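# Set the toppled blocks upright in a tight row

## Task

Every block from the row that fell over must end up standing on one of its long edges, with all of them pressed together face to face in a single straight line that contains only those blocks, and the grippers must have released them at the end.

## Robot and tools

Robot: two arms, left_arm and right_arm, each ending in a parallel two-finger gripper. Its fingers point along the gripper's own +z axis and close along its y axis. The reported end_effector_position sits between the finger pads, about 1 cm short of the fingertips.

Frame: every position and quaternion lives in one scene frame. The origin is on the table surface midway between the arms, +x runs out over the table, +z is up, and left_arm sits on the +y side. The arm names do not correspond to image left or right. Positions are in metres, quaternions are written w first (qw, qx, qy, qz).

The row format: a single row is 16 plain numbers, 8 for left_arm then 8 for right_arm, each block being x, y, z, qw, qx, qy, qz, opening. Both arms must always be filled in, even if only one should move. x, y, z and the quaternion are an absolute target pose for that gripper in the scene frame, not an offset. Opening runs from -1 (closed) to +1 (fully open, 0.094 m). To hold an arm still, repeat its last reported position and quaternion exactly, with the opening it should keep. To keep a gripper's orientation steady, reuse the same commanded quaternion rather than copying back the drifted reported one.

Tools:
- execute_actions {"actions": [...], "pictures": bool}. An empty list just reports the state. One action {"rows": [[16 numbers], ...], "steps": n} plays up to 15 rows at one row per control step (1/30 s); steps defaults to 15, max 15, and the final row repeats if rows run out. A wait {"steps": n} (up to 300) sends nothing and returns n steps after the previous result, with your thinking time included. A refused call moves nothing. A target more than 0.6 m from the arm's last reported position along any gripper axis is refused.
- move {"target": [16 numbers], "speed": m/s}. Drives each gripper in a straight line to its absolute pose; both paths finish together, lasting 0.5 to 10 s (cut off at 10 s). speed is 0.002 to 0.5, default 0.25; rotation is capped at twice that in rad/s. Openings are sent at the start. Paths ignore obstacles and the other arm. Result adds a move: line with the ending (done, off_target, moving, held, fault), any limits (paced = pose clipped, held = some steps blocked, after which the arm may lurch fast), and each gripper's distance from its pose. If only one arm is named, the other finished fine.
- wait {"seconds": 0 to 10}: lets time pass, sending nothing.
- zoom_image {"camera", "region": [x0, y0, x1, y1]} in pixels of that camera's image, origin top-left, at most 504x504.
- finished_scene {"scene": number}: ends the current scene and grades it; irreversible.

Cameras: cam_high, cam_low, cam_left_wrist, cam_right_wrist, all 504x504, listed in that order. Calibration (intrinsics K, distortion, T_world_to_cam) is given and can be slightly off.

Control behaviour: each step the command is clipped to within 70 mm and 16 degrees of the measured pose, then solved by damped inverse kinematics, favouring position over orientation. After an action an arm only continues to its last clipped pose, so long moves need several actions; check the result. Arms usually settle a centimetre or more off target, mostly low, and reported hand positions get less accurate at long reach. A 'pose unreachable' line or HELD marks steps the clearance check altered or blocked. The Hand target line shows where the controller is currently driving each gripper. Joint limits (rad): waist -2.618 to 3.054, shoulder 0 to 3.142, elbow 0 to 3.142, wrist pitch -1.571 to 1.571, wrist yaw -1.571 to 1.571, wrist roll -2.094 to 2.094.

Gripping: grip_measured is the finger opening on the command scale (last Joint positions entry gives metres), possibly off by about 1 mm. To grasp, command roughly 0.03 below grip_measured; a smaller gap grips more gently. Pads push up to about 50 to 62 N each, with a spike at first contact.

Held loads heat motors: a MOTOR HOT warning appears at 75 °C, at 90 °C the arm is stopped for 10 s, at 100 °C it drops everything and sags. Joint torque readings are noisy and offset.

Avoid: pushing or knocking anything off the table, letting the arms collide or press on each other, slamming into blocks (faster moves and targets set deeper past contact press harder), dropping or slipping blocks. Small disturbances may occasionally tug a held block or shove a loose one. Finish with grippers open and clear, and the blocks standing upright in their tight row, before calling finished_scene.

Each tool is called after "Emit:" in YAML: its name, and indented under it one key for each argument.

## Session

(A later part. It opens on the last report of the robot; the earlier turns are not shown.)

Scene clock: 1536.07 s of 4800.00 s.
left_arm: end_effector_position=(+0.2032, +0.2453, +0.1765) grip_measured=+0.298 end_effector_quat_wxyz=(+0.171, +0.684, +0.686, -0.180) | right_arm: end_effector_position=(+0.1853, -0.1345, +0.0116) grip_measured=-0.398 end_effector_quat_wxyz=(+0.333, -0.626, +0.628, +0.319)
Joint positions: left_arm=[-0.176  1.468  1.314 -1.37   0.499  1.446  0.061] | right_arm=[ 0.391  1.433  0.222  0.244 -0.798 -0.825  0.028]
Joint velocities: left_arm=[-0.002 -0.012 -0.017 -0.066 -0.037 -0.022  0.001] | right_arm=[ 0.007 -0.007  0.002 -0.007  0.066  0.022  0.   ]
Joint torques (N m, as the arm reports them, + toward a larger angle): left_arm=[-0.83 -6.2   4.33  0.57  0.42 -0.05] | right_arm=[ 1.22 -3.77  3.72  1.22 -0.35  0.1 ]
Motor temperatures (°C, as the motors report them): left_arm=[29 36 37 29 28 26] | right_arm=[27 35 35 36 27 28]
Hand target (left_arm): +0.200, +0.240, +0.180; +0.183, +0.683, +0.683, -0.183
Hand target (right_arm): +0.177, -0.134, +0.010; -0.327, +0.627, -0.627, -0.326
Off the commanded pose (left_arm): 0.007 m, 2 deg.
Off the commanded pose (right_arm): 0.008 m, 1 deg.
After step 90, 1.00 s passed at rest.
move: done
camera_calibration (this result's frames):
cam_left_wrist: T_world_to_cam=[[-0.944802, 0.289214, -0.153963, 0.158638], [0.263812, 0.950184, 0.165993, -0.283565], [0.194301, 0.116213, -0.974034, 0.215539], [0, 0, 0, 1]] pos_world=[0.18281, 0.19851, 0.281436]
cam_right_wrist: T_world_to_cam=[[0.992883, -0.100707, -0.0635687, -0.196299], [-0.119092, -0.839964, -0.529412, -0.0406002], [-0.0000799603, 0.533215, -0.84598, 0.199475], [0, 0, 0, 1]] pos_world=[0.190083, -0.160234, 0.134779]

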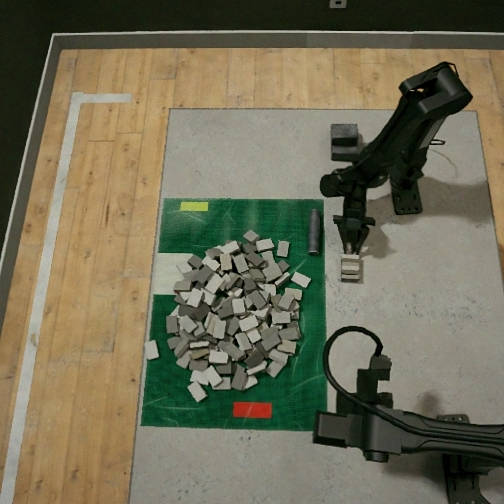

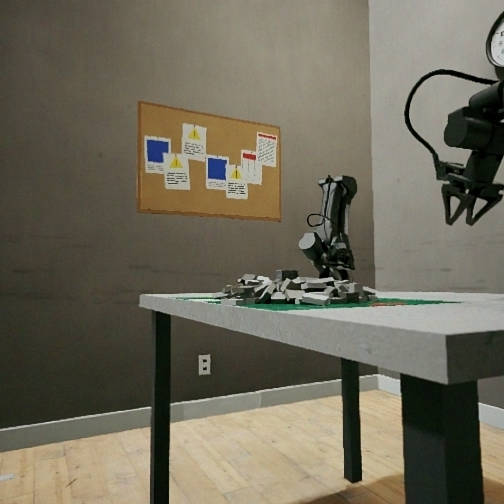

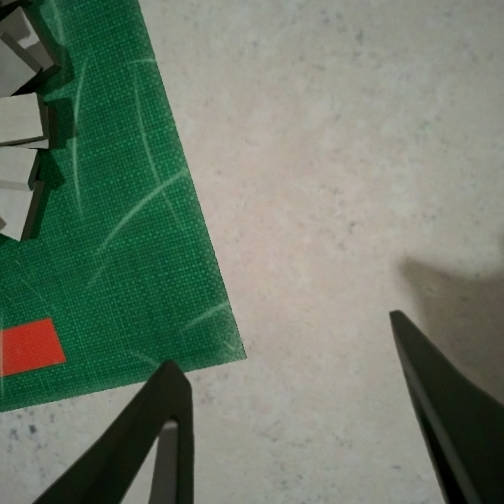

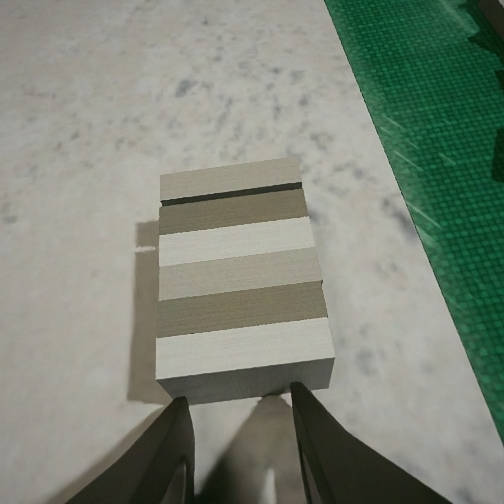

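Emit:
move:
  target: [0.200,0.240,0.180,0.183,0.683,0.683,-0.183,0.3,0.177,-0.131,0.013,-0.3265,0.6272,-0.6272,-0.3265,-0.4]
  speed: 0.003

Emit:
zoom_image:
  camera: "cam_right_wrist"
  region: [90,150,390,450]

Scene clock: 1543.27 s of 4800.00 s.
left_arm: end_effector_position=(+0.2032, +0.2453, +0.1765) grip_measured=+0.298 end_effector_quat_wxyz=(+0.171, +0.684, +0.686, -0.180) | right_arm: end_effector_position=(+0.1846, -0.1324, +0.0116) grip_measured=-0.398 end_effector_quat_wxyz=(+0.332, -0.626, +0.630, +0.319)
Joint positions: left_arm=[-0.176  1.468  1.314 -1.37   0.499  1.446  0.061] | right_arm=[ 0.405  1.433  0.222  0.254 -0.788 -0.805  0.028]
Joint velocities: left_arm=[-0.002 -0.012  0.002  0.095 -0.007 -0.007 -0.001] | right_arm=[-0.007 -0.012 -0.002  0.037 -0.037  0.007 -0.002]
Joint torques (N m, as the arm reports them, + toward a larger angle): left_arm=[-0.83 -6.21  4.36  0.59  0.43 -0.03] | right_arm=[ 1.32 -4.8   4.15  1.09 -0.34  0.11]
Motor temperatures (°C, as the motors report them): left_arm=[29 36 37 29 28 26] | right_arm=[27 35 35 36 27 28]
Hand target (left_arm): +0.200, +0.240, +0.180; +0.183, +0.683, +0.683, -0.183
Hand target (right_arm): +0.177, -0.131, +0.013; -0.327, +0.627, -0.627, -0.327
Off the commanded pose (left_arm): 0.007 m, 2 deg.
Off the commanded pose (right_arm): 0.008 m, 1 deg.
move: done
camera_calibration (this result's frames):
cam_left_wrist: T_world_to_cam=[[-0.944802, 0.289214, -0.153963, 0.158638], [0.263812, 0.950184, 0.165993, -0.283565], [0.194301, 0.116213, -0.974034, 0.215539], [0, 0, 0, 1]] pos_world=[0.18281, 0.19851, 0.281436]
cam_right_wrist: T_world_to_cam=[[0.992433, -0.103234, -0.066481, -0.195669], [-0.122779, -0.841054, -0.526834, -0.0384075], [-0.00152707, 0.531009, -0.847365, 0.198337], [0, 0, 0, 1]] pos_world=[0.189776, -0.157821, 0.134821]

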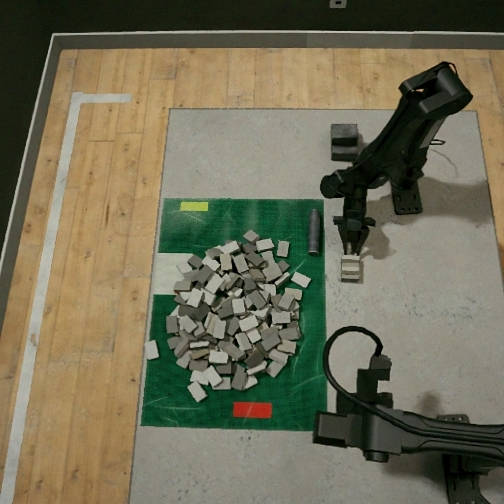

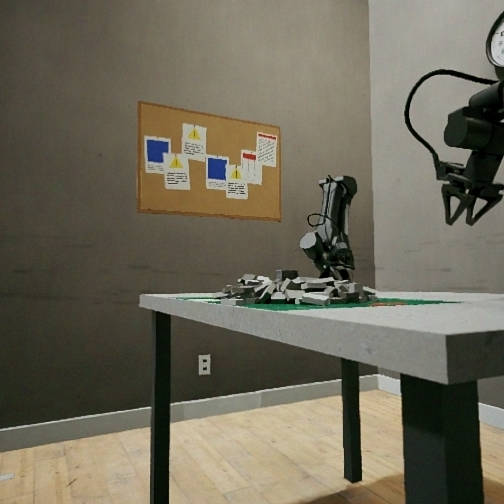

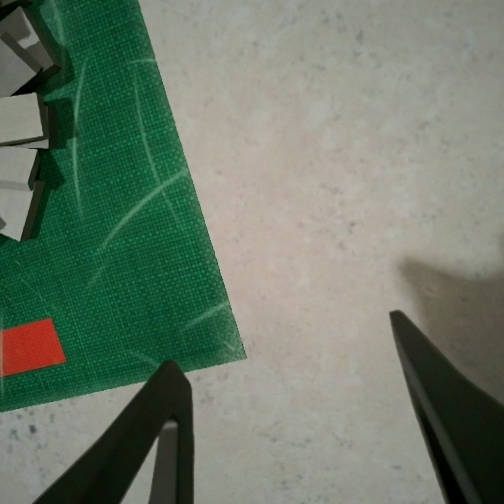

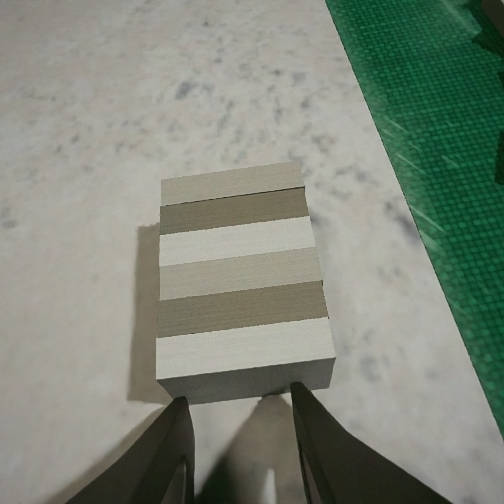

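Region (90, 150, 390, 450) of cam_right_wrist's 504x504 image, scaled by 1.680, with more detail than that image has.

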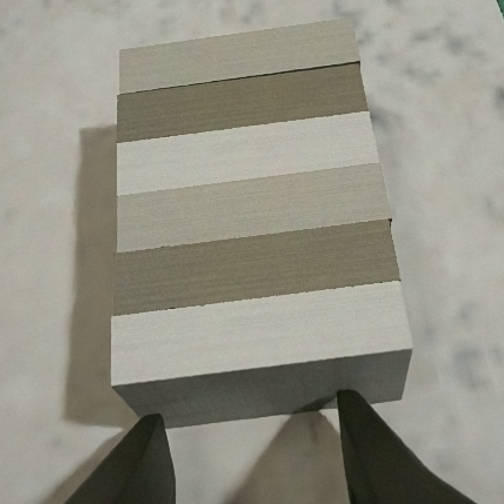

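Emit:
move:
  target: [0.200,0.240,0.180,0.183,0.683,0.683,-0.183,0.3,0.177,-0.148,0.016,-0.3265,0.6272,-0.6272,-0.3265,-0.4]
  speed: 0.01

Emit:
move:
  target: [0.200,0.240,0.180,0.183,0.683,0.683,-0.183,0.3,0.185,-0.160,0.10,-0.3265,0.6272,-0.6272,-0.3265,0.3]
  speed: 0.06

Emit:
zoom_image:
  camera: "cam_right_wrist"
  region: [100,140,400,440]

Scene clock: 1548.87 s of 4800.00 s.
left_arm: end_effector_position=(+0.2032, +0.2453, +0.1765) grip_measured=+0.298 end_effector_quat_wxyz=(+0.171, +0.684, +0.686, -0.180) | right_arm: end_effector_position=(+0.1796, -0.1469, +0.0119) grip_measured=-0.398 end_effector_quat_wxyz=(+0.322, -0.627, +0.633, +0.321)
Joint positions: left_arm=[-0.176  1.468  1.314 -1.37   0.499  1.446  0.061] | right_arm=[ 0.339  1.382  0.222  0.116 -0.825 -0.897  0.028]
Joint velocities: left_arm=[ 0.002  0.007 -0.007 -0.022  0.022 -0.007  0.002] | right_arm=[-0.017 -0.012 -0.007 -0.022  0.051 -0.007  0.001]
Joint torques (N m, as the arm reports them, + toward a larger angle): left_arm=[-0.8  -6.21  4.33  0.57  0.43 -0.04] | right_arm=[-0.57 -4.96  4.53  0.87 -0.45 -0.16]
Motor temperatures (°C, as the motors report them): left_arm=[29 36 37 29 28 26] | right_arm=[27 36 35 36 27 28]
Hand target (left_arm): +0.200, +0.240, +0.180; +0.183, +0.683, +0.683, -0.183
Hand target (right_arm): +0.177, -0.148, +0.016; -0.326, +0.628, -0.627, -0.326
Off the commanded pose (left_arm): 0.007 m, 2 deg.
Off the commanded pose (right_arm): 0.005 m, 1 deg.
After step 90, 0.60 s passed at rest.
move: done
camera_calibration (this result's frames):
cam_left_wrist: T_world_to_cam=[[-0.944802, 0.289214, -0.153963, 0.158638], [0.263812, 0.950184, 0.165993, -0.283565], [0.194301, 0.116213, -0.974034, 0.215539], [0, 0, 0, 1]] pos_world=[0.18281, 0.19851, 0.281436]
cam_right_wrist: T_world_to_cam=[[0.991869, -0.0972464, -0.0820949, -0.190974], [-0.125751, -0.848114, -0.514674, -0.0516263], [-0.0195756, 0.520813, -0.853446, 0.20807], [0, 0, 0, 1]] pos_world=[0.187003, -0.170722, 0.135328]

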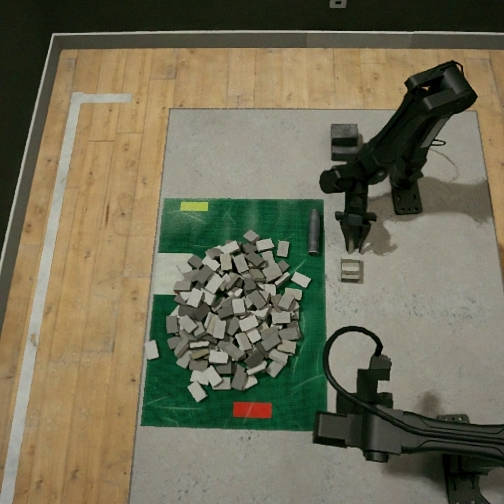

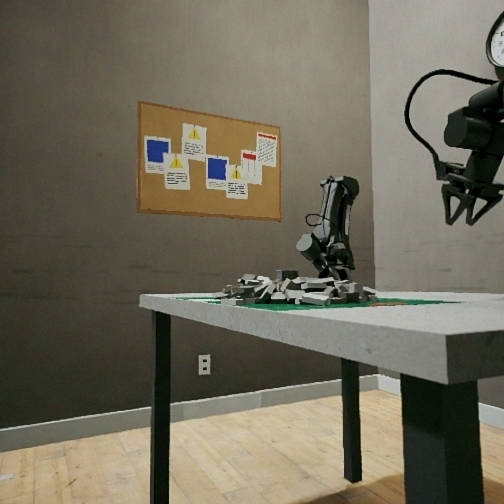

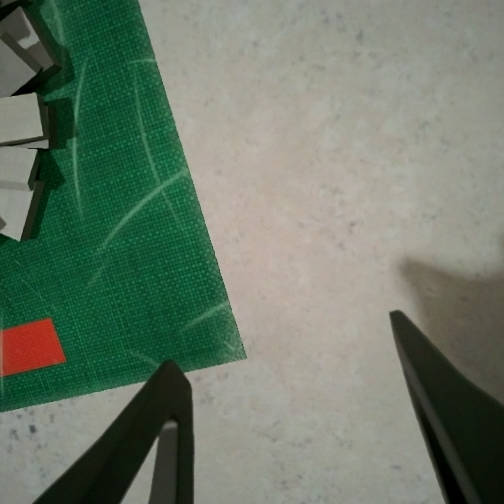

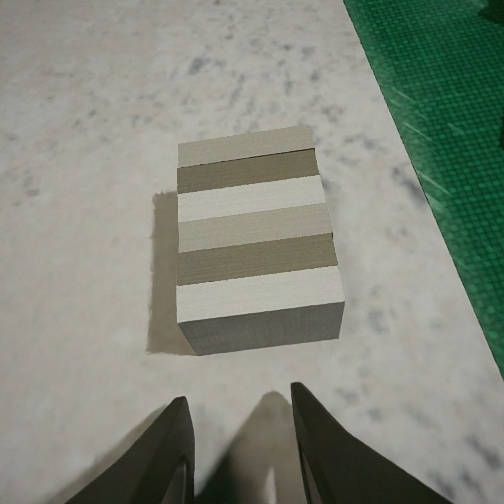

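Scene clock: 1550.97 s of 4800.00 s.
left_arm: end_effector_position=(+0.2032, +0.2453, +0.1765) grip_measured=+0.298 end_effector_quat_wxyz=(+0.171, +0.684, +0.686, -0.180) | right_arm: end_effector_position=(+0.1775, -0.1626, +0.0828) grip_measured=+0.298 end_effector_quat_wxyz=(+0.302, -0.624, +0.641, +0.329)
Joint positions: left_arm=[-0.176  1.468  1.314 -1.37   0.499  1.446  0.061] | right_arm=[ 0.251  1.083  0.449 -0.547 -0.864 -1.02   0.061]
Joint velocities: left_arm=[ 0.007  0.002  0.012  0.022  0.022 -0.022 -0.   ] | right_arm=[-0.002  0.012  0.012 -0.066 -0.051 -0.066 -0.   ]
Joint torques (N m, as the arm reports them, + toward a larger angle): left_arm=[-0.84 -6.2   4.28  0.58  0.43 -0.04] | right_arm=[-0.63 -3.93  9.55  0.71 -0.54 -0.17]
Motor temperatures (°C, as the motors report them): left_arm=[29 36 37 29 28 26] | right_arm=[27 36 35 35 27 28]
Hand target (left_arm): +0.200, +0.240, +0.180; +0.183, +0.683, +0.683, -0.183
Hand target (right_arm): +0.184, -0.160, +0.100; -0.325, +0.628, -0.627, -0.326
Off the commanded pose (left_arm): 0.007 m, 2 deg.
Off the commanded pose (right_arm): 0.019 m, 3 deg.
move: off_target (right_arm)
camera_calibration (this result's frames):
cam_left_wrist: T_world_to_cam=[[-0.944802, 0.289214, -0.153963, 0.158638], [0.263812, 0.950184, 0.165993, -0.283565], [0.194301, 0.116213, -0.974034, 0.215539], [0, 0, 0, 1]] pos_world=[0.18281, 0.19851, 0.281436]
cam_right_wrist: T_world_to_cam=[[0.987889, -0.0964996, -0.121504, -0.180499], [-0.144475, -0.857673, -0.493481, -0.0287359], [-0.0565897, 0.505059, -0.861228, 0.281367], [0, 0, 0, 1]] pos_world=[0.190084, -0.184171, 0.20621]

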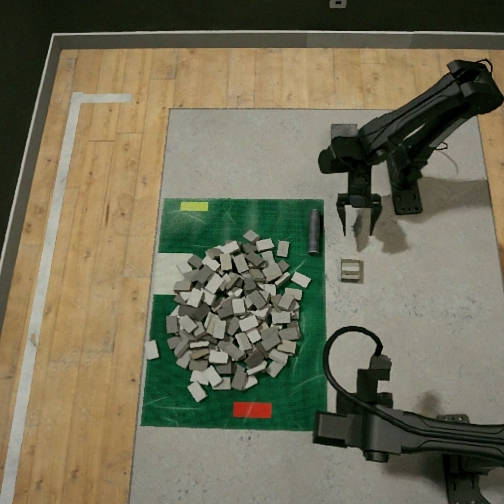

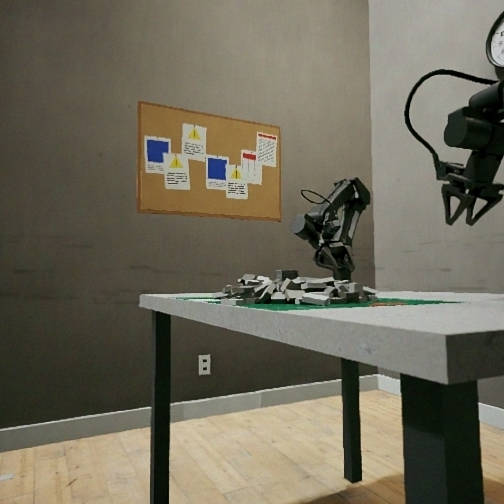

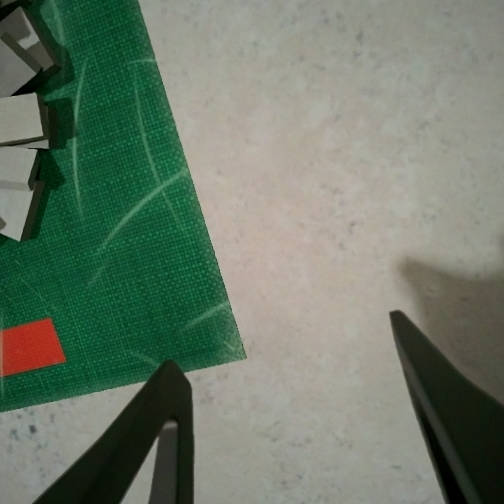

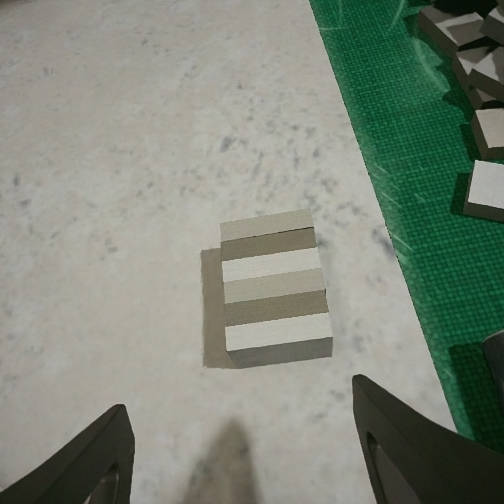

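Region (100, 140, 400, 440) of cam_right_wrist's 504x504 image, scaled by 1.680, with more detail than that image has.

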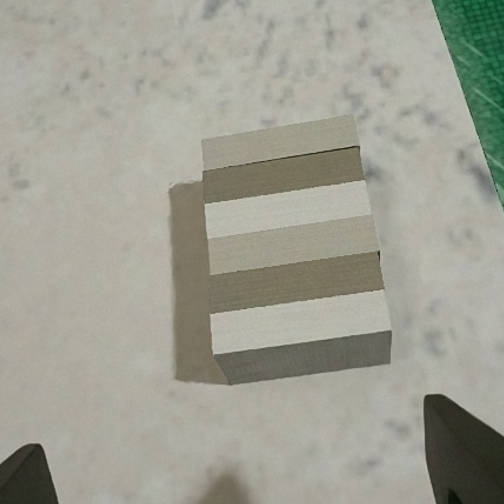

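Emit:
finished_scene:
  scene: 2

The scene is finished: the task was done.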